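# Four arms carry a loaded container onto the pallet

## Task

Bring the container, with its load still inside, until it rests entirely on the pallet. Keep it level throughout the move and never let anything drop freely by more than a few centimetres. Arm bases, in metres, with heading in degrees counter-clockwise from +x: arm1 at x=-0.26 y=+0.72 z=+1.12 heading -68; arm2 at x=+0.00 y=-0.47 z=+1.09 heading +104; arm3 at x=+0.60 y=-0.60 z=+0.66 heading +124; arm4 at x=+0.65 y=+0.76 z=+0.61 heading -98. Finish by opening the grippers and pulling the arms away. It only counts if the container stays on the pallet unsupported by any robot.

## Robot and tools

Setup. Four identical i2rt Big YAM arms, named arm1, arm2, arm3 and arm4, each with six revolute joints, a two-finger gripper and a wrist camera. A fixed room camera, cam_high, sees the whole area. The hand can reach roughly 1.0 m out from the joint-1 axis. Because joints move at different speeds, the hand may sweep a wide curve between two postures, so plan clearance. Occasionally a loose object gets a short external shove.

Frame. Everything shares one scene frame: origin on the floor, +z up. The hand point is the midpoint between the fingertips; the hand's z axis runs along the fingers and its y axis is the opening direction. Base positions and headings are given in the task; headings are counter-clockwise from +x seen from above.

execute_actions. Argument "actions" is a list holding exactly one action object, or empty (an empty list just reports state and images). The action has one key per arm you command ("arm1" to "arm4"), each containing "joints", a map from joint name to an absolute target, not an offset. Names, units and allowed ranges: joint1_rad -2.879 to 2.879 (base yaw; positive is counter-clockwise from above; 0 points the arm along its base heading); joint2_rad 0 to 3.141 (shoulder; 0 has the upper arm pointing back about level, larger values raise it and bring it forward); joint3_rad 0 to 3.019 (elbow; 0 folded, larger opens); joint4_rad -1.692 to 1.57 (wrist pitch; positive tips fingers up); joint5_rad -1.57 to 1.57 (sideways wrist swing; positive toward the arm's right); joint6_rad -2.094 to 2.094 (hand roll; positive clockwise viewed from behind the hand); gripper_m 0 to 0.093 metres of fingertip gap. Done tolerances are ±0.045, 0.14, 0.09, 0.055, 0.03, 0.035 rad and ±0.003 m. All named motions start together and may end at different moments; one action runs at most 15 s. Omitted joints or arms may keep driving toward earlier targets. Any unknown key or out-of-range number rejects the whole call and nothing moves. Optional "cameras" lists which images to return (arm1_cam_wrist, arm2_cam_wrist, arm3_cam_wrist, arm4_cam_wrist, cam_high, or "all"); omitted, null or ["all"] gives all, [] gives none; the "pictures" line gives image order.

wait: "seconds" from 0 to 10; commands nothing, returns state and images. zoom_image: "camera" plus "region" [x0, y0, x1, y1] in pixels from the top-left, at most 504 by 504, on that camera's latest full image. finished_scene: "scene" number; it is final, the robot first holds the last command, and the result tells whether the goal was met.

Reading results. joint_positions gives current joint values; joint torques list the six arm joints' total drive output (nonzero even in free air, offset, scaled and noisy, so treat loads cautiously). joint_status tells how each commanded motion ended. "off_target": stopped short and may still push. "contact_stop" or "time_out": the joint holds where it stopped; after a time_out it may retain a target (clamped near its position by at most 0.375, 0.375, 0.113, 0.225, 0.075, 0.3 rad for joints 1 to 6) and keep pushing, resuming if freed; on_its_own lists this. "held at" in on_its_own is the held target, not the actual position. "joint command not followed" with a "cause:" line means a self/inter-arm collision check blocked that arm's joint targets (the gripper target still runs); those joints show "not_followed" and may be retried on later actions until cleared. A reported stop cancels the rest of the calls in that reply. To relieve a pushing joint, command its reported position; a tiny target change may produce no motion. A joint carrying weight sags once it drops its target.

Safety. The arms do not stop on contact and can press hard. A firm press between two robots fails and ends the run; hard hits can too. The collision check may react late and ignores fingers, gripper housings and wrist cameras. No state line reports arm-to-arm contact; object contact does not count. Sustained pushing or holding heats motors: MOTOR HOT appears from 85 °C, and at 100 °C the arm and gripper go limp (OVER-TEMPERATURE FAULT, joints say limit_stop_at_motor_heat; resend targets afterward). Grip force is about 50 to 62 N per pad, sometimes less. Avoid drops, slips, slamming, tilting the container, spilling its load, and knocking anything off the work area or onto the floor. The robot keeps holding its last command while you think, so long deliberation while lifting costs heat. Shorter total robot motion is better.

Cameras. Wrist cameras are 616x616 fisheye; cam_high is 896x504 pinhole with radial distortion. Calibration (K, D, T_world_to_cam mapping scene frame to camera) is given in OpenCV conventions; actual cameras may be off by a couple of degrees and millimetres, and wrist poses inherit joint-reading errors. Changed camera numbers are listed in results with pictures.

Each tool is called after "Request:" by a JSON object that holds its "method" and its "body".

## Session

Request:
{"method": "execute_actions", "body": {"actions": []}}

Scene clock: 0.00 s.
Joint torques (N m, as the arm reports them, + toward a larger angle): no reading
arm1.joint_positions: joint1_rad=-0.885 joint2_rad=+0.440 joint3_rad=+1.399 joint4_rad=-1.173 joint5_rad=+0.244 joint6_rad=+0.153 gripper_m=+0.095
arm1.joint_status: not commanded
arm1.hand: x=-0.3731 y=+0.6070 z=+1.7319 quat_wxyz=(-0.285, -0.723, -0.274, +0.567) (m; scene frame)
arm2.joint_positions: joint1_rad=-0.102 joint2_rad=+0.458 joint3_rad=+1.341 joint4_rad=-1.482 joint5_rad=-0.243 joint6_rad=-0.289 gripper_m=+0.094
arm2.joint_status: not commanded
arm2.hand: x=-0.0666 y=-0.3175 z=+1.6096 quat_wxyz=(-0.279, +0.771, -0.425, -0.384) (m; scene frame)
arm3.joint_positions: joint1_rad=-0.541 joint2_rad=+0.524 joint3_rad=+1.432 joint4_rad=-1.298 joint5_rad=-0.276 joint6_rad=-0.271 gripper_m=+0.094
arm3.joint_status: not commanded
arm3.hand: x=+0.5415 y=-0.4144 z=+1.2431 quat_wxyz=(-0.358, +0.715, -0.419, -0.431) (m; scene frame)
arm4.joint_positions: joint1_rad=-0.381 joint2_rad=+0.441 joint3_rad=+1.340 joint4_rad=-1.163 joint5_rad=-0.155 joint6_rad=-0.205 gripper_m=+0.094
arm4.joint_status: not commanded
arm4.hand: x=+0.5809 y=+0.5932 z=+1.1965 quat_wxyz=(-0.308, -0.611, -0.502, +0.529) (m; scene frame)
pictures: arm1_cam_wrist, arm2_cam_wrist, arm3_cam_wrist, arm4_cam_wrist, cam_high
Images, in order (width x height): arm1_cam_wrist 616x616, arm2_cam_wrist 616x616, arm3_cam_wrist 616x616, arm4_cam_wrist 616x616, cam_high 896x504.

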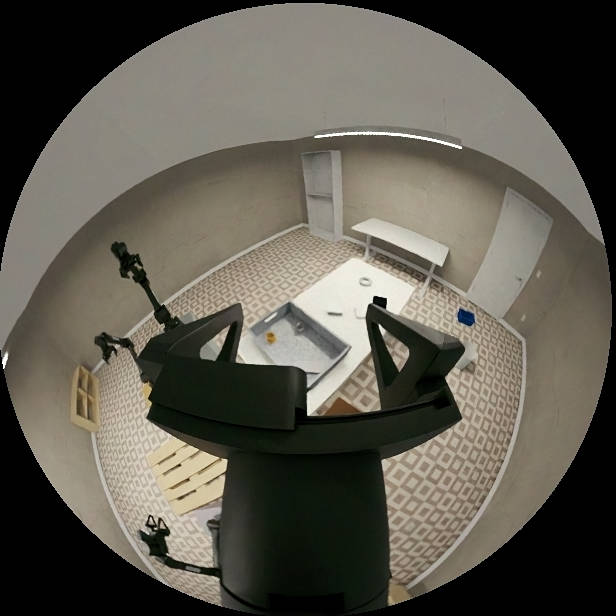

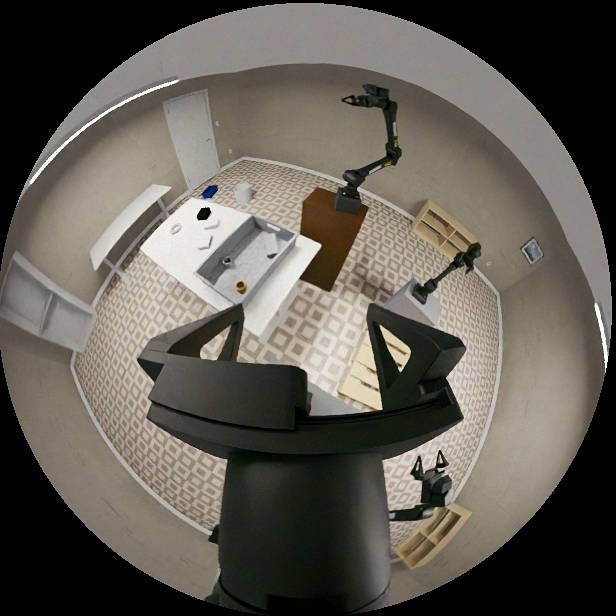

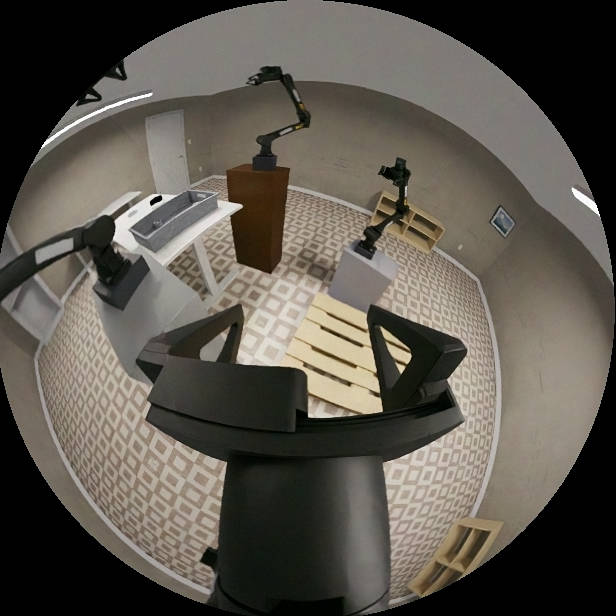

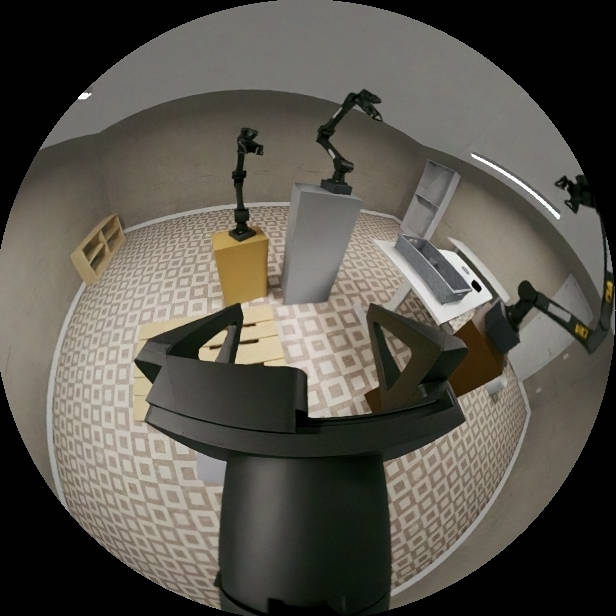

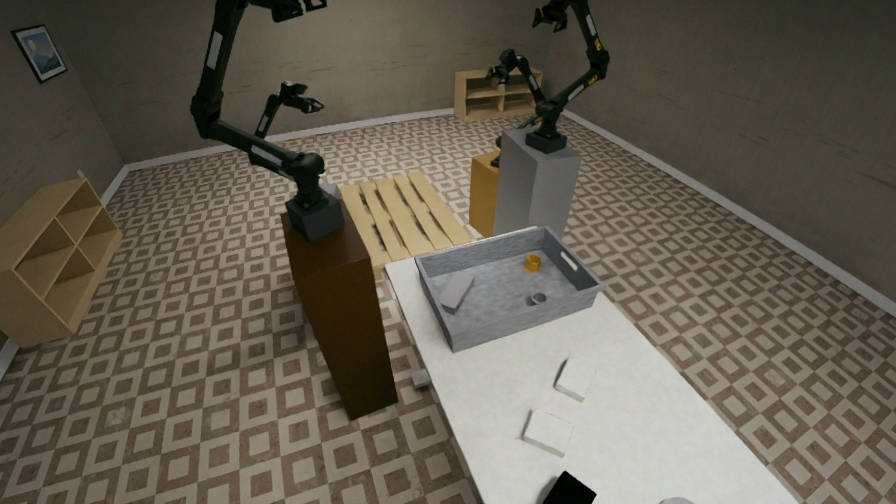

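Request:
{"method": "zoom_image", "body": {"camera": "cam_high", "region": [320, 160, 640, 370]}}

Request:
{"method": "zoom_image", "body": {"camera": "arm2_cam_wrist", "region": [170, 190, 340, 340]}}

Request:
{"method": "execute_actions", "body": {"actions": [{"arm1":{"joints":{"joint1_rad":-0.9,"joint2_rad":1.2,"joint3_rad":1.2,"joint4_rad":-1.2,"joint5_rad":0,"joint6_rad":0}},"arm2":{"joints":{"joint1_rad":0.8,"joint2_rad":1.57,"joint3_rad":1.57,"joint4_rad":-1.57,"joint5_rad":0,"joint6_rad":0}},"arm3":{"joints":{"joint1_rad":-0.8,"joint2_rad":1.0,"joint3_rad":0.6,"joint4_rad":0,"joint5_rad":0,"joint6_rad":0}},"arm4":{"joints":{"joint1_rad":0.6,"joint2_rad":2.0,"joint3_rad":1.6,"joint4_rad":-0.6,"joint5_rad":0,"joint6_rad":0}}}]}}

Region (320, 160, 640, 370) of cam_high's 896x504 image, scaled by 1.575, with more detail than that image has; it fills the top 331 rows of this view, and the rest is white.

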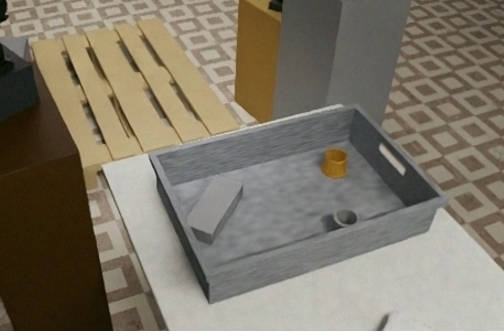

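Region (170, 190, 340, 340) of arm2_cam_wrist's 616x616 image, scaled by 2.965, with more detail than that image has; it fills the top 445 rows of this view, and the rest is white.

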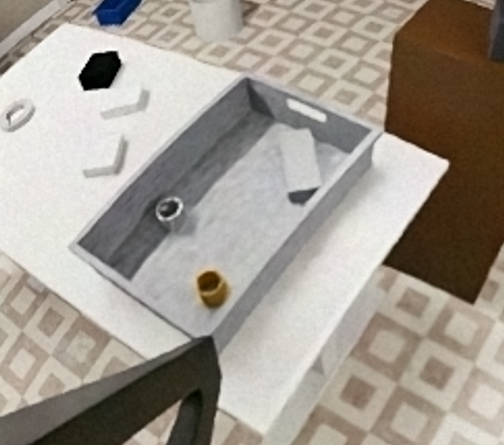

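Scene clock: 12.33 s.
Joint torques (N m, as the arm reports them, + toward a larger angle): arm1=[ -0.74 -10.33  12.03   0.36  -0.26  -0.09] | arm2=[ -0.2  -12.29  11.18  -0.27  -0.08   0.16] | arm3=[-0.52 -7.64  7.94  2.87  0.17  0.3 ] | arm4=[  1.01 -22.73   8.69   1.43   0.     0.25]
arm1.joint_positions: joint1_rad=-0.892 joint2_rad=+1.209 joint3_rad=+1.183 joint4_rad=-1.185 joint5_rad=+0.004 joint6_rad=+0.014 gripper_m=+0.095
arm1.joint_status: all done
arm1.hand: x=-0.4633 y=+0.3594 z=+1.3892 quat_wxyz=(-0.094, -0.849, -0.495, +0.159) (m; scene frame)
arm2.joint_positions: joint1_rad=+0.805 joint2_rad=+1.575 joint3_rad=+1.558 joint4_rad=-1.562 joint5_rad=+0.000 joint6_rad=-0.010 gripper_m=+0.094
arm2.joint_status: all done
arm2.hand: x=-0.4132 y=-0.2307 z=+1.3481 quat_wxyz=(+0.003, +0.968, -0.251, +0.004) (m; scene frame)
arm3.joint_positions: joint1_rad=-0.796 joint2_rad=+1.003 joint3_rad=+0.612 joint4_rad=-0.021 joint5_rad=-0.003 joint6_rad=-0.012 gripper_m=+0.094
arm3.joint_status: all done
arm3.hand: x=+0.6906 y=-0.1535 z=+0.8954 quat_wxyz=(-0.426, +0.535, -0.645, -0.341) (m; scene frame)
arm4.joint_positions: joint1_rad=+0.598 joint2_rad=+2.010 joint3_rad=+1.582 joint4_rad=-0.608 joint5_rad=+0.001 joint6_rad=-0.017 gripper_m=+0.094
arm4.joint_status: all done
arm4.hand: x=+0.9668 y=+0.1174 z=+0.6856 quat_wxyz=(-0.225, -0.500, -0.824, +0.145) (m; scene frame)
pictures: arm1_cam_wrist, arm2_cam_wrist, arm3_cam_wrist, arm4_cam_wrist, cam_high
camera_calibration (this result's frames):
arm1_cam_wrist: T_world_to_cam=[[-0.872095, 0.489252, -0.00908543, -0.56261], [0.470437, 0.843379, 0.259615, -0.441733], [0.134679, 0.222135, -0.965669, 1.44893], [0, 0, 0, 1]] pos_world=[-0.477982, 0.32595, 1.50875]
arm2_cam_wrist: T_world_to_cam=[[0.480432, 0.87693, 0.0133975, 0.380309], [0.70459, -0.395021, 0.589501, -0.587396], [0.522243, -0.273775, -0.807657, 1.36821], [0, 0, 0, 1]] pos_world=[-0.48338, -0.190954, 1.44622]
arm3_cam_wrist: T_world_to_cam=[[0.981913, -0.189107, 0.0092872, -0.712291], [-0.158784, -0.849197, -0.503638, 0.436203], [0.103128, 0.493054, -0.863865, 0.902916], [0, 0, 0, 1]] pos_world=[0.675553, -0.209463, 1.0063]
arm4_cam_wrist: T_world_to_cam=[[-0.886057, -0.463394, 0.0129852, 0.900056], [-0.460928, 0.88364, 0.082015, 0.288808], [-0.0494796, 0.0666848, -0.996546, 0.844333], [0, 0, 0, 1]] pos_world=[0.972398, 0.105574, 0.806043]
Images, in order (width x height): arm1_cam_wrist 616x616, arm2_cam_wrist 616x616, arm3_cam_wrist 616x616, arm4_cam_wrist 616x616, cam_high 896x504.

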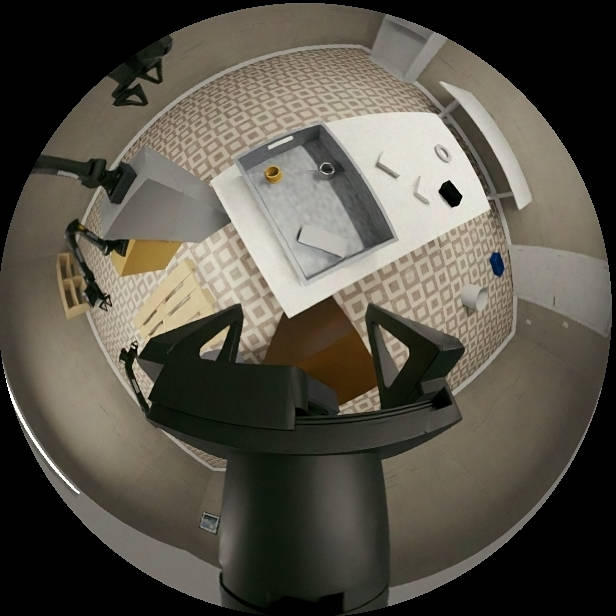

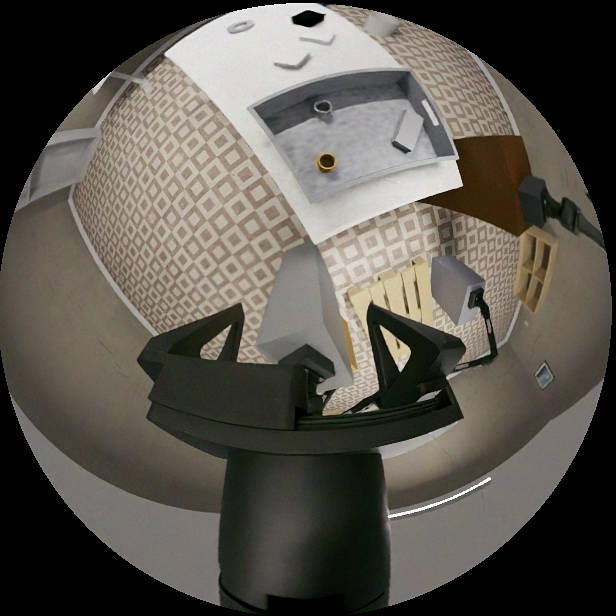

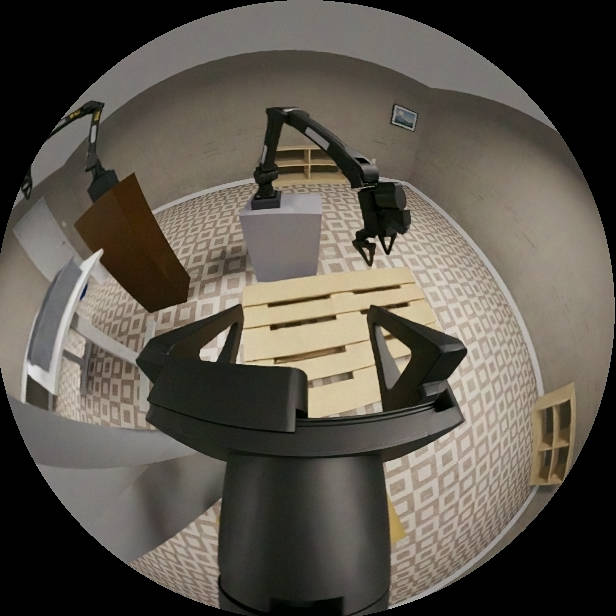

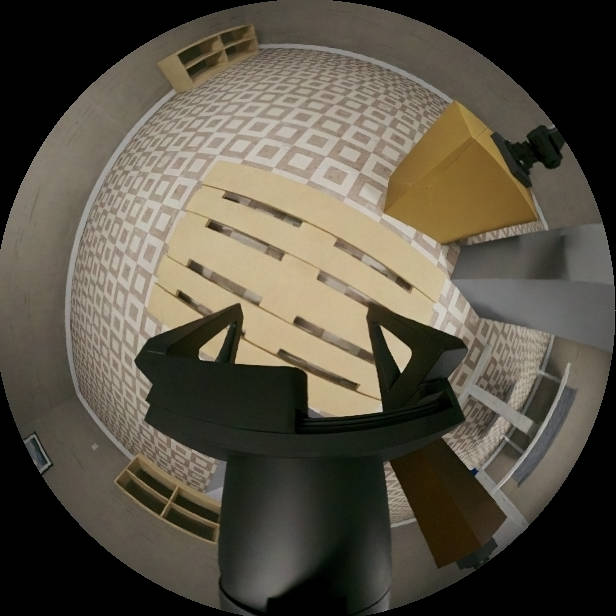

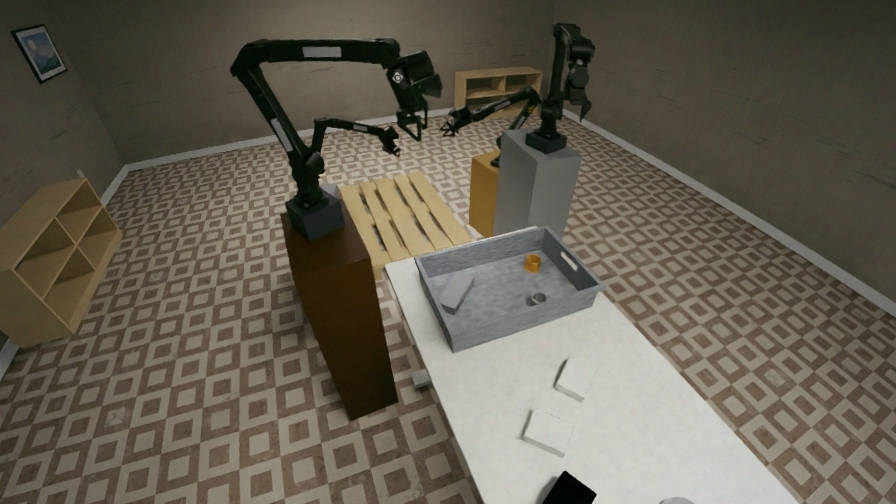

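Request:
{"method": "execute_actions", "body": {"actions": [{"arm1":{"joints":{"joint4_rad":0}},"arm2":{"joints":{"joint2_rad":0.6}},"arm3":{"joints":{"joint3_rad":1.8}},"arm4":{"joints":{"joint1_rad":-0.4}}}], "cameras": ["arm4_cam_wrist"]}}

Scene clock: 28.03 s.
Joint torques (N m, as the arm reports them, + toward a larger angle): arm1=[ -0.64 -10.74  12.91   3.01  -0.27  -0.09] | arm2=[ 0.01  4.84  7.89  1.86 -0.05  0.18] | arm3=[-0.46 -3.22  7.68  1.57  0.17  0.31] | arm4=[  0.57 -22.47   8.69   1.33  -0.04   0.22]
arm1.joint_positions: joint1_rad=-0.892 joint2_rad=+1.209 joint3_rad=+1.183 joint4_rad=-0.029 joint5_rad=+0.004 joint6_rad=+0.014 gripper_m=+0.095
arm1.joint_status: all done
arm1.hand: x=-0.5384 y=+0.2221 z=+1.6076 quat_wxyz=(-0.356, -0.624, -0.363, +0.593) (m; scene frame)
arm2.joint_positions: joint1_rad=+0.805 joint2_rad=+0.600 joint3_rad=+1.564 joint4_rad=-1.564 joint5_rad=+0.000 joint6_rad=-0.010 gripper_m=+0.094
arm2.joint_status: all done
arm2.hand: x=-0.1499 y=-0.3794 z=+1.6670 quat_wxyz=(-0.120, +0.856, -0.223, -0.450) (m; scene frame)
arm3.joint_positions: joint1_rad=-0.796 joint2_rad=+0.997 joint3_rad=+1.778 joint4_rad=-0.007 joint5_rad=-0.003 joint6_rad=-0.012 gripper_m=+0.094
arm3.joint_status: all done
arm3.hand: x=+0.6600 y=-0.2801 z=+1.5802 quat_wxyz=(-0.718, +0.252, -0.298, -0.577) (m; scene frame)
arm4.joint_positions: joint1_rad=-0.394 joint2_rad=+2.010 joint3_rad=+1.582 joint4_rad=-0.608 joint5_rad=+0.002 joint6_rad=-0.014 gripper_m=+0.094
arm4.joint_status: all done
arm4.hand: x=+0.2849 y=+0.1413 z=+0.6855 quat_wxyz=(-0.132, -0.833, -0.484, +0.232) (m; scene frame)
pictures: arm4_cam_wrist
camera_calibration (this result's frames):
arm4_cam_wrist: T_world_to_cam=[[-0.871286, 0.490754, 0.00461193, 0.173632], [0.489436, 0.868176, 0.0819891, -0.315203], [0.0362325, 0.0736932, -0.996623, 0.783543], [0, 0, 0, 1]] pos_world=[0.277166, 0.130699, 0.805939]
Images, in order (width x height): arm4_cam_wrist 616x616.

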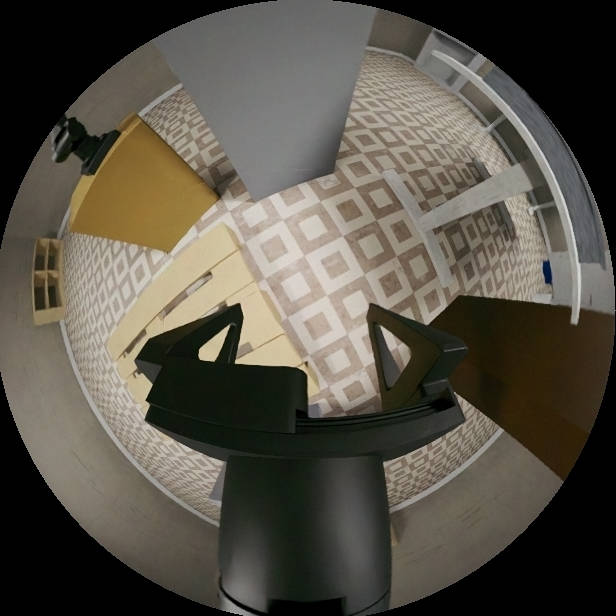

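Request:
{"method": "execute_actions", "body": {"actions": [{"arm1":{"joints":{"joint1_rad":-1.257,"joint2_rad":2.05,"joint3_rad":1.26,"joint4_rad":-0.76,"joint6_rad":0.7}},"arm2":{"joints":{"joint1_rad":0.906,"joint2_rad":2.46,"joint3_rad":2.15,"joint4_rad":-1.234,"joint6_rad":-0.42}},"arm3":{"joints":{"joint2_rad":0.9,"joint3_rad":1.2,"joint4_rad":-1.2,"joint1_rad":-0.3}},"arm4":{"joints":{"joint2_rad":0.9,"joint3_rad":1.3,"joint4_rad":-1.2}}}], "cameras": ["arm1_cam_wrist","arm2_cam_wrist","cam_high"]}}

Scene clock: 94.83 s.
Joint torques (N m, as the arm reports them, + toward a larger angle): arm1=[  0.44 -19.88   8.64  -0.27  -0.09   0.15] | arm2=[  1.15 -22.02  11.74   0.01  -0.09  -0.13] | arm3=[ 0.04 -5.33  9.99  1.16  0.1   0.29] | arm4=[ 0.43 -4.39  8.19  0.94 -0.04  0.22]
arm1.joint_positions: joint1_rad=-1.261 joint2_rad=+2.070 joint3_rad=+1.237 joint4_rad=-0.746 joint5_rad=+0.001 joint6_rad=+0.686 gripper_m=+0.095
arm1.joint_status: all done
arm1.hand: x=-0.6589 y=+0.3893 z=+1.0235 quat_wxyz=(-0.002, -1.000, -0.008, +0.000) (m; scene frame)
arm2.joint_positions: joint1_rad=+0.902 joint2_rad=+2.462 joint3_rad=+2.123 joint4_rad=-1.229 joint5_rad=+0.000 joint6_rad=-0.410 gripper_m=+0.094
arm2.joint_status: all done
arm2.hand: x=-0.6609 y=-0.1710 z=+1.0343 quat_wxyz=(+0.001, +1.000, -0.005, -0.001) (m; scene frame)
arm3.joint_positions: joint1_rad=-0.304 joint2_rad=+0.897 joint3_rad=+1.182 joint4_rad=-1.187 joint5_rad=-0.002 joint6_rad=-0.012 gripper_m=+0.094
arm3.joint_status: all done
arm3.hand: x=+0.4967 y=-0.2544 z=+1.0357 quat_wxyz=(-0.196, +0.762, -0.561, -0.258) (m; scene frame)
arm4.joint_positions: joint1_rad=-0.394 joint2_rad=+0.896 joint3_rad=+1.295 joint4_rad=-1.187 joint5_rad=+0.002 joint6_rad=-0.014 gripper_m=+0.094
arm4.joint_status: all done
arm4.hand: x=+0.4636 y=+0.4494 z=+1.0517 quat_wxyz=(-0.190, -0.798, -0.463, +0.335) (m; scene frame)
pictures: arm1_cam_wrist, arm2_cam_wrist, cam_high
camera_calibration (this result's frames):
arm1_cam_wrist: T_world_to_cam=[[-0.0160365, 0.999783, -0.0133025, -0.3816], [0.805382, 0.0208004, 0.592391, -0.0796675], [0.592539, -0.00121373, -0.805541, 1.34022], [0, 0, 0, 1]] pos_world=[-0.736091, 0.384801, 1.12172]
arm2_cam_wrist: T_world_to_cam=[[0.0047086, 0.999885, 0.0143913, 0.156757], [0.814502, -0.012184, 0.580033, -0.0564305], [0.580142, 0.00899063, -0.814466, 1.35411], [0, 0, 0, 1]] pos_world=[-0.74035, -0.169601, 1.13335]
Images, in order (width x height): arm1_cam_wrist 616x616, arm2_cam_wrist 616x616, cam_high 896x504.

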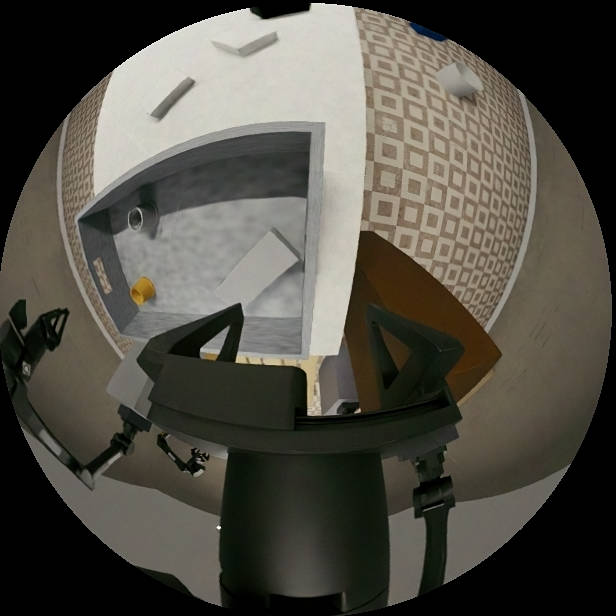

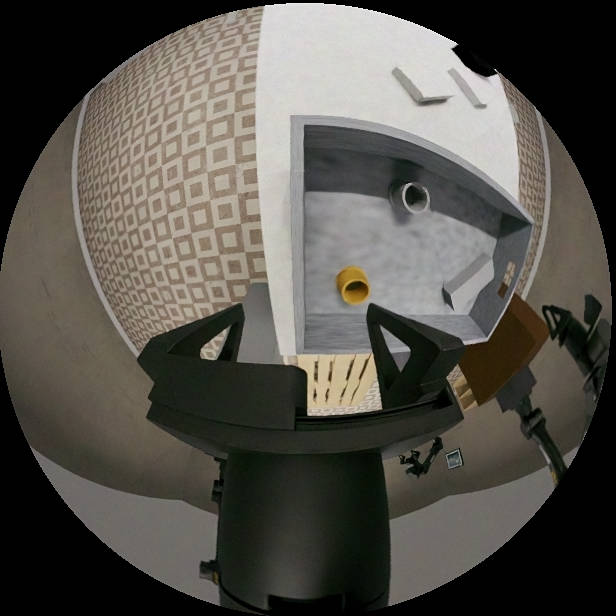

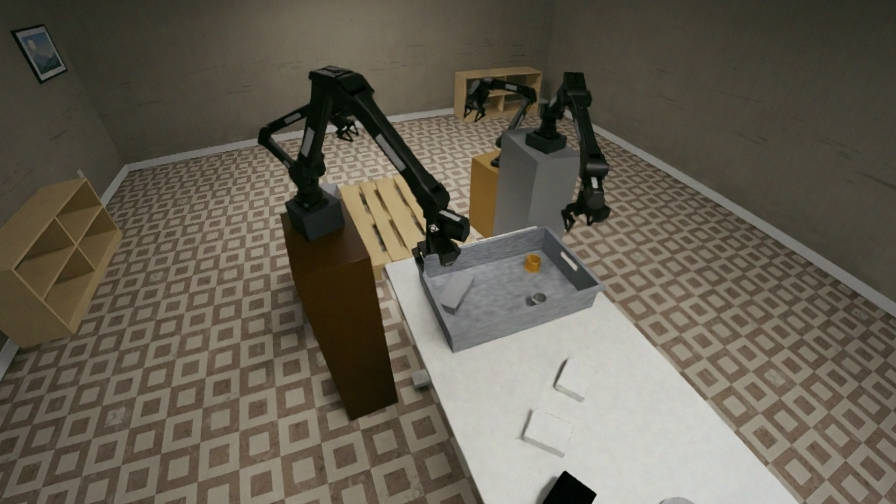

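Request:
{"method": "execute_actions", "body": {"actions": [{"arm1":{"joints":{"joint1_rad":-1.32,"joint2_rad":2.46,"joint3_rad":1.44,"joint4_rad":-0.51,"joint6_rad":0.64}},"arm2":{"joints":{"joint1_rad":0.924,"joint2_rad":2.81,"joint3_rad":2.34,"joint4_rad":-1.073,"joint6_rad":-0.40}}}], "cameras": ["arm1_cam_wrist","arm2_cam_wrist","cam_high"]}}

Scene clock: 105.37 s.
Joint torques (N m, as the arm reports them, + toward a larger angle): arm1=[  0.28 -22.26   6.78   0.83  -0.09  -0.09] | arm2=[  0.76 -21.87  10.83   0.27  -0.03   0.2 ] | arm3=[ 0.08 -5.21  9.95  1.13  0.1   0.3 ] | arm4=[ 0.5  -4.44  8.13  0.95 -0.04  0.22]
arm1.joint_positions: joint1_rad=-1.326 joint2_rad=+2.477 joint3_rad=+1.420 joint4_rad=-0.524 joint5_rad=+0.001 joint6_rad=+0.654 gripper_m=+0.095
arm1.joint_status: all done
arm1.hand: x=-0.7040 y=+0.3963 z=+0.8535 quat_wxyz=(-0.002, -1.000, +0.008, -0.001) (m; scene frame)
arm2.joint_positions: joint1_rad=+0.921 joint2_rad=+2.798 joint3_rad=+2.319 joint4_rad=-1.075 joint5_rad=-0.002 joint6_rad=-0.408 gripper_m=+0.094
arm2.joint_status: all done
arm2.hand: x=-0.6891 y=-0.1748 z=+0.8636 quat_wxyz=(+0.000, +1.000, +0.003, -0.008) (m; scene frame)
arm3.joint_positions: joint1_rad=-0.304 joint2_rad=+0.897 joint3_rad=+1.182 joint4_rad=-1.187 joint5_rad=-0.002 joint6_rad=-0.012 gripper_m=+0.094
arm3.joint_status: not commanded
arm3.hand: x=+0.4967 y=-0.2544 z=+1.0357 quat_wxyz=(-0.196, +0.762, -0.561, -0.258) (m; scene frame)
arm4.joint_positions: joint1_rad=-0.394 joint2_rad=+0.896 joint3_rad=+1.295 joint4_rad=-1.187 joint5_rad=+0.002 joint6_rad=-0.014 gripper_m=+0.094
arm4.joint_status: not commanded
arm4.hand: x=+0.4636 y=+0.4494 z=+1.0517 quat_wxyz=(-0.190, -0.798, -0.463, +0.335) (m; scene frame)
pictures: arm1_cam_wrist, arm2_cam_wrist, cam_high
camera_calibration (this result's frames):
arm1_cam_wrist: T_world_to_cam=[[0.0163992, 0.99979, -0.0122644, -0.369637], [0.804225, -0.0059012, 0.594296, 0.0653769], [0.594099, -0.0196093, -0.804153, 1.23721], [0, 0, 0, 1]] pos_world=[-0.781539, 0.394206, 0.951517]
arm2_cam_wrist: T_world_to_cam=[[-0.0122062, 0.99977, 0.0176317, 0.14864], [0.822686, 0.0000183238, 0.568496, 0.0832173], [0.568365, 0.0214445, -0.822497, 1.23245], [0, 0, 0, 1]] pos_world=[-0.76713, -0.175036, 0.96376]
Images, in order (width x height): arm1_cam_wrist 616x616, arm2_cam_wrist 616x616, cam_high 896x504.

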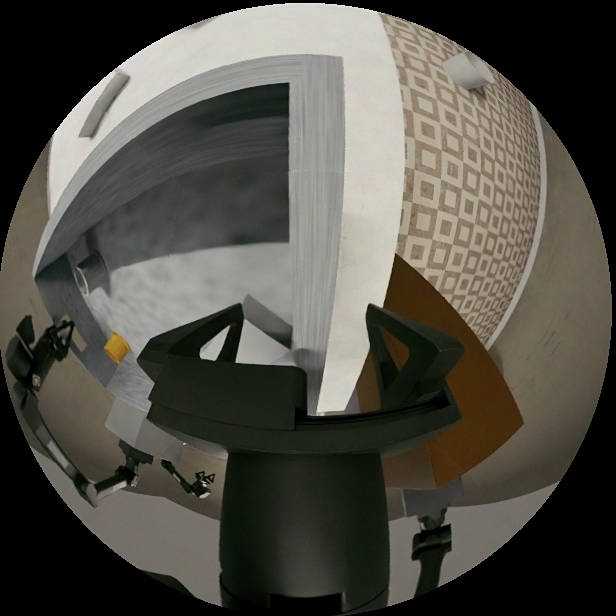

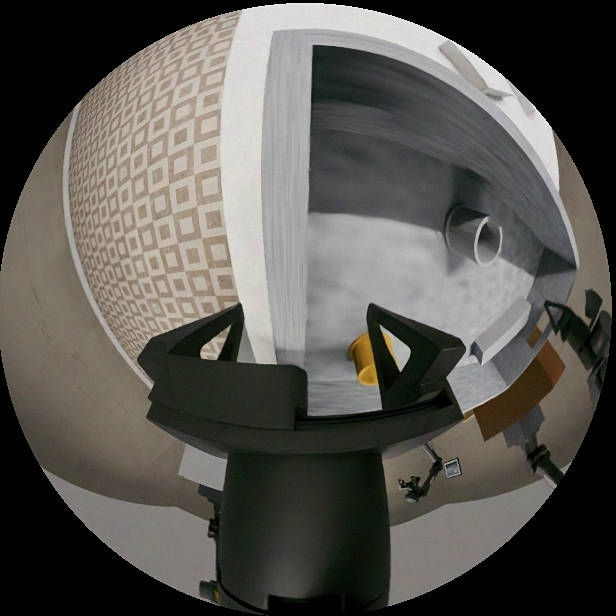

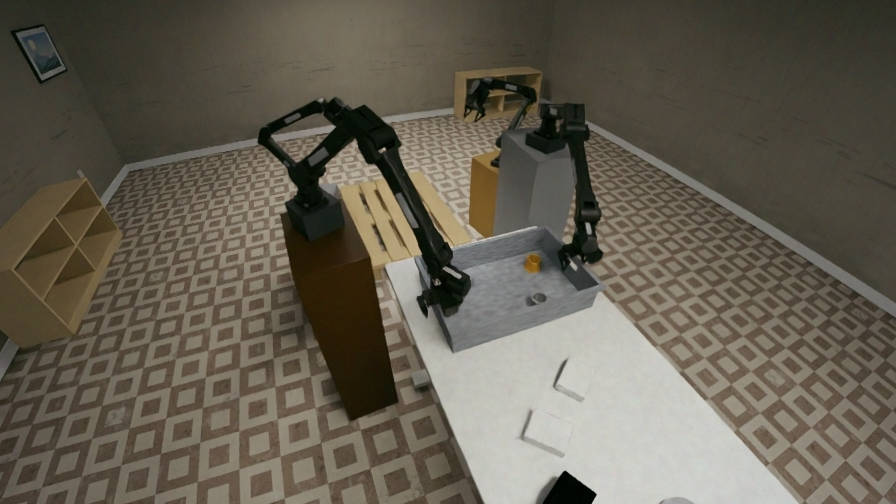

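Request:
{"method": "execute_actions", "body": {"actions": [{"arm2":{"joints":{"joint1_rad":0.934,"joint2_rad":2.83}}}], "cameras": []}}

Request:
{"method": "execute_actions", "body": {"actions": [{"arm1":{"joints":{"gripper_m":0}},"arm2":{"joints":{"gripper_m":0}}}], "cameras": []}}

Request:
{"method": "execute_actions", "body": {"actions": [{"arm1":{"joints":{"joint2_rad":2.39,"joint3_rad":1.42,"joint4_rad":-0.56}},"arm2":{"joints":{"joint2_rad":2.765,"joint3_rad":2.305,"joint4_rad":-1.1}}}], "cameras": ["arm1_cam_wrist","arm2_cam_wrist","cam_high"]}}

Scene clock: 112.07 s.
Joint torques (N m, as the arm reports them, + toward a larger angle): arm1=[  0.48 -22.31   6.74   0.75  -0.09  -0.1 ] | arm2=[  1.42 -21.1   10.51   0.51   0.02   0.17] | arm3=[ 0.07 -5.27  9.95  1.18  0.1   0.29] | arm4=[ 0.39 -4.75  8.07  0.94 -0.04  0.22]
arm1.joint_positions: joint1_rad=-1.326 joint2_rad=+2.477 joint3_rad=+1.420 joint4_rad=-0.524 joint5_rad=+0.001 joint6_rad=+0.654 gripper_m=+0.095
arm1.joint_status: not commanded
arm1.hand: x=-0.7040 y=+0.3963 z=+0.8535 quat_wxyz=(-0.002, -1.000, +0.008, -0.001) (m; scene frame)
arm2.joint_positions: joint1_rad=+0.928 joint2_rad=+2.802 joint3_rad=+2.319 joint4_rad=-1.075 joint5_rad=-0.002 joint6_rad=-0.408 gripper_m=+0.094
arm2.joint_status: all done
arm2.hand: x=-0.6899 y=-0.1803 z=+0.8608 quat_wxyz=(+0.000, +1.000, +0.007, -0.007) (m; scene frame)
arm3.joint_positions: joint1_rad=-0.304 joint2_rad=+0.897 joint3_rad=+1.182 joint4_rad=-1.187 joint5_rad=-0.002 joint6_rad=-0.012 gripper_m=+0.094
arm3.joint_status: not commanded
arm3.hand: x=+0.4967 y=-0.2544 z=+1.0357 quat_wxyz=(-0.196, +0.762, -0.561, -0.258) (m; scene frame)
arm4.joint_positions: joint1_rad=-0.394 joint2_rad=+0.896 joint3_rad=+1.295 joint4_rad=-1.187 joint5_rad=+0.002 joint6_rad=-0.014 gripper_m=+0.094
arm4.joint_status: not commanded
arm4.hand: x=+0.4636 y=+0.4494 z=+1.0517 quat_wxyz=(-0.190, -0.798, -0.463, +0.335) (m; scene frame)
pictures: none
No camera images: the call's "cameras" was empty. Leave "cameras" out to get every camera's image.

Scene clock: 112.80 s.
Joint torques (N m, as the arm reports them, + toward a larger angle): arm1=[  0.83 -22.25   6.86   0.61   0.17  -0.05] | arm2=[  0.65 -21.1   10.46   0.43   0.09  -0.08] | arm3=[ 0.06 -5.3   9.93  1.16  0.1   0.3 ] | arm4=[ 0.62 -4.65  8.1   0.97 -0.03  0.21]
arm1.joint_positions: joint1_rad=-1.331 joint2_rad=+2.477 joint3_rad=+1.419 joint4_rad=-0.519 joint5_rad=-0.005 joint6_rad=+0.649 gripper_m=+0.015
arm1.joint_status: gripper_m off_target (ended at +0.015, target +0.000)
arm1.hand: x=-0.7054 y=+0.3977 z=+0.8532 quat_wxyz=(-0.005, -1.000, +0.009, -0.002) (m; scene frame)
arm2.joint_positions: joint1_rad=+0.932 joint2_rad=+2.802 joint3_rad=+2.319 joint4_rad=-1.079 joint5_rad=-0.005 joint6_rad=-0.385 gripper_m=+0.014
arm2.joint_status: gripper_m off_target (ended at +0.014, target +0.000)
arm2.hand: x=-0.6901 y=-0.1837 z=+0.8606 quat_wxyz=(+0.002, +1.000, -0.003, -0.005) (m; scene frame)
arm3.joint_positions: joint1_rad=-0.304 joint2_rad=+0.897 joint3_rad=+1.182 joint4_rad=-1.187 joint5_rad=-0.002 joint6_rad=-0.012 gripper_m=+0.094
arm3.joint_status: not commanded
arm3.hand: x=+0.4967 y=-0.2544 z=+1.0357 quat_wxyz=(-0.196, +0.762, -0.561, -0.258) (m; scene frame)
arm4.joint_positions: joint1_rad=-0.394 joint2_rad=+0.896 joint3_rad=+1.295 joint4_rad=-1.187 joint5_rad=+0.002 joint6_rad=-0.014 gripper_m=+0.094
arm4.joint_status: not commanded
arm4.hand: x=+0.4636 y=+0.4494 z=+1.0517 quat_wxyz=(-0.190, -0.798, -0.463, +0.335) (m; scene frame)
pictures: none
No camera images: the call's "cameras" was empty. Leave "cameras" out to get every camera's image.

Scene clock: 113.43 s.
Joint torques (N m, as the arm reports them, + toward a larger angle): arm1=[  0.72 -28.53   5.49  -1.33   0.25  -0.05] | arm2=[  1.05 -25.7    8.34  -0.33   0.05  -0.09] | arm3=[ 0.13 -5.29  9.94  1.16  0.1   0.29] | arm4=[ 0.5  -4.58  8.12  0.94 -0.03  0.21]
arm1.joint_positions: joint1_rad=-1.329 joint2_rad=+2.473 joint3_rad=+1.414 joint4_rad=-0.520 joint5_rad=-0.008 joint6_rad=+0.649 gripper_m=+0.015
arm1.joint_status: all done
arm1.hand: x=-0.7038 y=+0.3971 z=+0.8546 quat_wxyz=(-0.006, -1.000, +0.008, -0.003) (m; scene frame)
arm2.joint_positions: joint1_rad=+0.932 joint2_rad=+2.797 joint3_rad=+2.310 joint4_rad=-1.080 joint5_rad=-0.004 joint6_rad=-0.385 gripper_m=+0.014
arm2.joint_status: all done
arm2.hand: x=-0.6880 y=-0.1844 z=+0.8613 quat_wxyz=(+0.003, +1.000, -0.003, -0.003) (m; scene frame)
arm3.joint_positions: joint1_rad=-0.304 joint2_rad=+0.897 joint3_rad=+1.182 joint4_rad=-1.187 joint5_rad=-0.002 joint6_rad=-0.012 gripper_m=+0.094
arm3.joint_status: not commanded
arm3.hand: x=+0.4967 y=-0.2544 z=+1.0357 quat_wxyz=(-0.196, +0.762, -0.561, -0.258) (m; scene frame)
arm4.joint_positions: joint1_rad=-0.394 joint2_rad=+0.896 joint3_rad=+1.295 joint4_rad=-1.187 joint5_rad=+0.002 joint6_rad=-0.014 gripper_m=+0.094
arm4.joint_status: not commanded
arm4.hand: x=+0.4636 y=+0.4494 z=+1.0517 quat_wxyz=(-0.190, -0.798, -0.463, +0.335) (m; scene frame)
pictures: arm1_cam_wrist, arm2_cam_wrist, cam_high
camera_calibration (this result's frames):
arm1_cam_wrist: T_world_to_cam=[[0.0149238, 0.999664, -0.0212041, -0.36376], [0.802275, 0.000685157, 0.596954, 0.0582951], [0.596768, -0.0259204, -0.801995, 1.24055], [0, 0, 0, 1]] pos_world=[-0.781664, 0.395753, 0.952406]
arm2_cam_wrist: T_world_to_cam=[[-0.000222076, 0.999941, 0.0108896, 0.172405], [0.81612, -0.00611167, 0.57785, 0.0699422], [0.577883, 0.00901553, -0.81607, 1.22892], [0, 0, 0, 1]] pos_world=[-0.767212, -0.183046, 0.960588]
Images, in order (width x height): arm1_cam_wrist 616x616, arm2_cam_wrist 616x616, cam_high 896x504.

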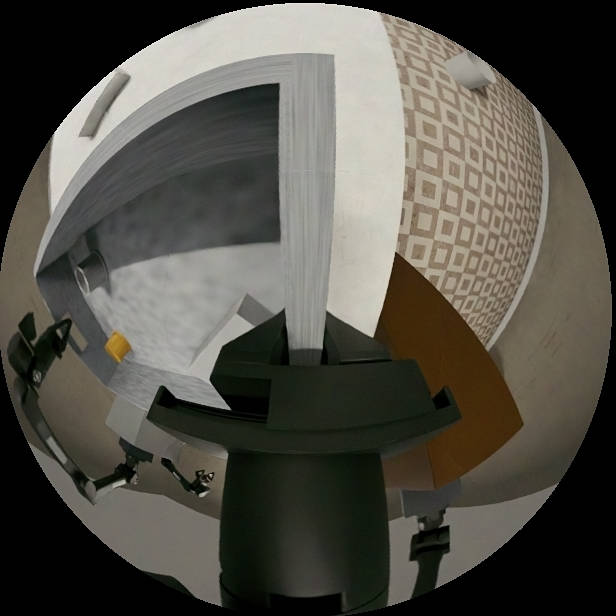

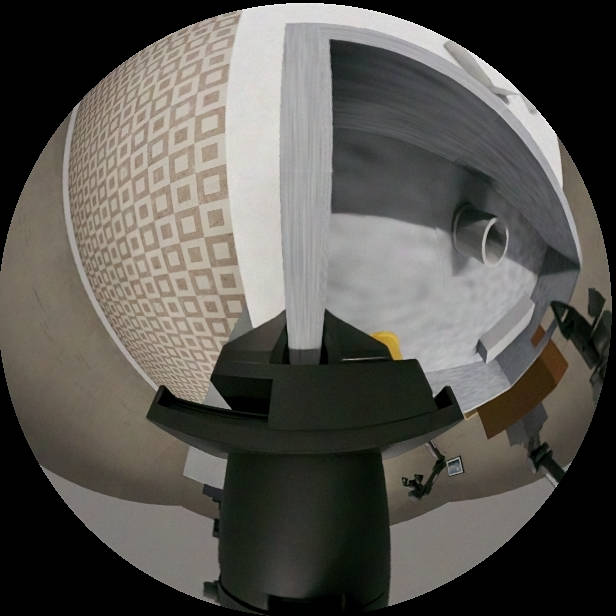

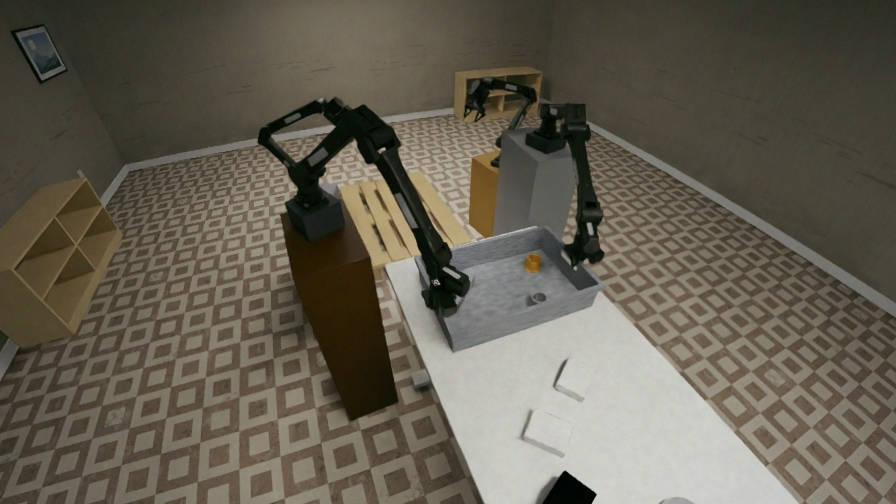

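Request:
{"method": "execute_actions", "body": {"actions": [{"arm1":{"joints":{"joint2_rad":2.31,"joint3_rad":1.45}},"arm2":{"joints":{"joint2_rad":2.64,"joint3_rad":2.36}}}], "cameras": ["arm1_cam_wrist","cam_high"]}}

Scene clock: 118.67 s.
Joint torques (N m, as the arm reports them, + toward a larger angle): arm1=[  1.17 -28.43   9.15  -0.36  -0.22   0.01] | arm2=[ -1.95 -30.45  13.2   -0.32   0.56  -0.42] | arm3=[ 0.13 -5.23  9.95  1.15  0.1   0.3 ] | arm4=[ 0.63 -4.6   8.14  0.93 -0.03  0.22]
arm1.joint_positions: joint1_rad=-1.335 joint2_rad=+2.388 joint3_rad=+1.414 joint4_rad=-0.542 joint5_rad=+0.004 joint6_rad=+0.644 gripper_m=+0.014
arm1.joint_status: all done
arm1.hand: x=-0.7282 y=+0.3865 z=+0.9005 quat_wxyz=(-0.020, -0.999, +0.009, +0.026) (m; scene frame)
arm2.joint_positions: joint1_rad=+0.953 joint2_rad=+2.728 joint3_rad=+2.310 joint4_rad=-1.086 joint5_rad=-0.015 joint6_rad=-0.359 gripper_m=+0.014
arm2.joint_status: all done
arm2.hand: x=-0.7145 y=-0.1926 z=+0.9113 quat_wxyz=(-0.003, +0.999, -0.005, -0.034) (m; scene frame)
arm3.joint_positions: joint1_rad=-0.304 joint2_rad=+0.897 joint3_rad=+1.182 joint4_rad=-1.187 joint5_rad=-0.002 joint6_rad=-0.012 gripper_m=+0.094
arm3.joint_status: not commanded
arm3.hand: x=+0.4967 y=-0.2544 z=+1.0357 quat_wxyz=(-0.196, +0.762, -0.561, -0.258) (m; scene frame)
arm4.joint_positions: joint1_rad=-0.394 joint2_rad=+0.896 joint3_rad=+1.295 joint4_rad=-1.187 joint5_rad=+0.002 joint6_rad=-0.014 gripper_m=+0.094
arm4.joint_status: not commanded
arm4.hand: x=+0.4636 y=+0.4494 z=+1.0517 quat_wxyz=(-0.190, -0.798, -0.463, +0.335) (m; scene frame)
pictures: arm1_cam_wrist, cam_high
camera_calibration (this result's frames):
arm1_cam_wrist: T_world_to_cam=[[0.0155451, 0.998666, -0.0492467, -0.325701], [0.835591, 0.0140744, 0.549172, 0.112556], [0.549132, -0.0496871, -0.834257, 1.29517], [0, 0, 0, 1]] pos_world=[-0.800206, 0.388036, 1.00265]
Images, in order (width x height): arm1_cam_wrist 616x616, cam_high 896x504.

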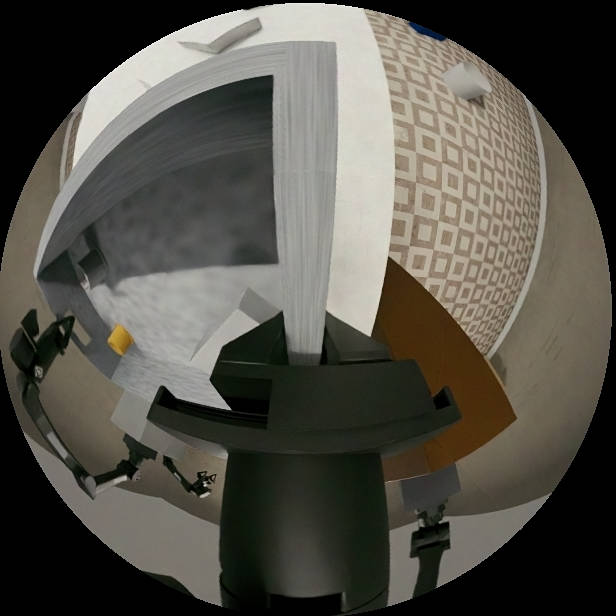

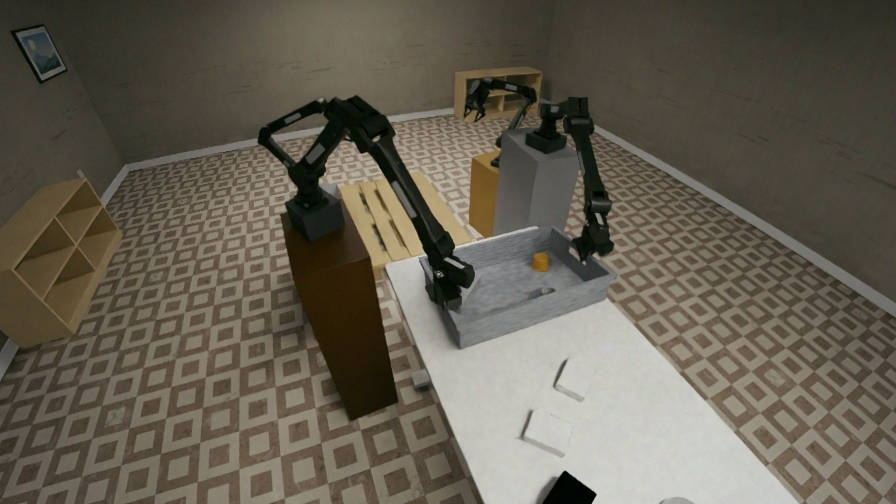

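Request:
{"method": "execute_actions", "body": {"actions": [{"arm1":{"joints":{"joint2_rad":2.38,"joint3_rad":1.43,"joint4_rad":-0.58}},"arm2":{"joints":{"joint2_rad":2.71,"joint3_rad":2.34,"joint4_rad":-1.12}}}], "cameras": ["arm1_cam_wrist","cam_high"]}}

Scene clock: 123.33 s.
Joint torques (N m, as the arm reports them, + toward a larger angle): arm1=[  1.   -26.52   6.87  -1.01   0.48  -0.01] | arm2=[  0.97 -28.41  11.4   -0.23  -0.09  -0.17] | arm3=[ 0.14 -5.25  9.95  1.18  0.1   0.3 ] | arm4=[ 0.46 -4.48  8.07  0.95 -0.04  0.22]
arm1.joint_positions: joint1_rad=-1.331 joint2_rad=+2.440 joint3_rad=+1.410 joint4_rad=-0.546 joint5_rad=-0.014 joint6_rad=+0.644 gripper_m=+0.014
arm1.joint_status: all done
arm1.hand: x=-0.7068 y=+0.3948 z=+0.8712 quat_wxyz=(-0.010, -1.000, +0.006, -0.003) (m; scene frame)
arm2.joint_positions: joint1_rad=+0.936 joint2_rad=+2.774 joint3_rad=+2.309 joint4_rad=-1.107 joint5_rad=+0.000 joint6_rad=-0.381 gripper_m=+0.014
arm2.joint_status: all done
arm2.hand: x=-0.6898 y=-0.1860 z=+0.8776 quat_wxyz=(+0.002, +1.000, -0.003, +0.000) (m; scene frame)
arm3.joint_positions: joint1_rad=-0.304 joint2_rad=+0.897 joint3_rad=+1.182 joint4_rad=-1.187 joint5_rad=-0.002 joint6_rad=-0.012 gripper_m=+0.094
arm3.joint_status: not commanded
arm3.hand: x=+0.4967 y=-0.2544 z=+1.0357 quat_wxyz=(-0.196, +0.762, -0.561, -0.258) (m; scene frame)
arm4.joint_positions: joint1_rad=-0.394 joint2_rad=+0.896 joint3_rad=+1.295 joint4_rad=-1.187 joint5_rad=+0.002 joint6_rad=-0.014 gripper_m=+0.094
arm4.joint_status: not commanded
arm4.hand: x=+0.4636 y=+0.4494 z=+1.0517 quat_wxyz=(-0.190, -0.798, -0.463, +0.335) (m; scene frame)
pictures: arm1_cam_wrist, cam_high
camera_calibration (this result's frames):
arm1_cam_wrist: T_world_to_cam=[[0.0118934, 0.999545, -0.0277192, -0.357442], [0.801427, 0.00704898, 0.598051, 0.0467313], [0.597974, -0.0293277, -0.800979, 1.25688], [0, 0, 0, 1]] pos_world=[-0.784782, 0.393811, 0.968878]
Images, in order (width x height): arm1_cam_wrist 616x616, cam_high 896x504.

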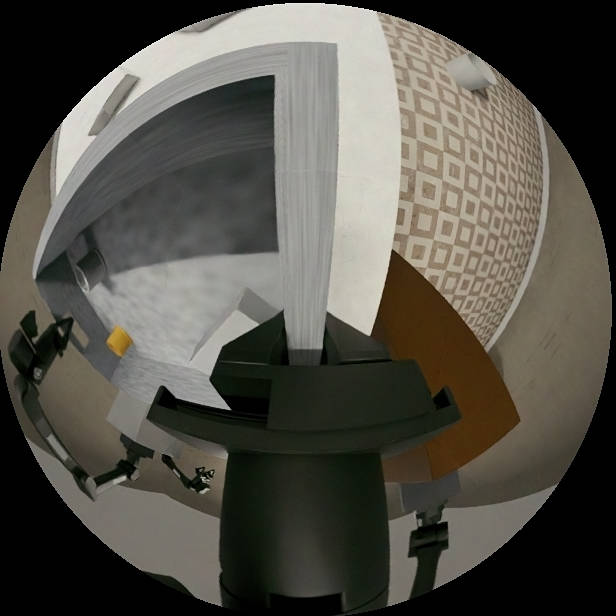

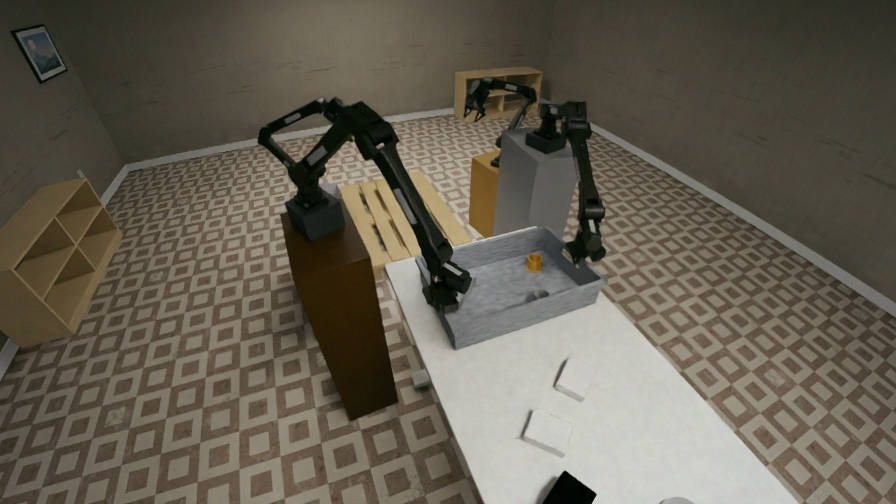

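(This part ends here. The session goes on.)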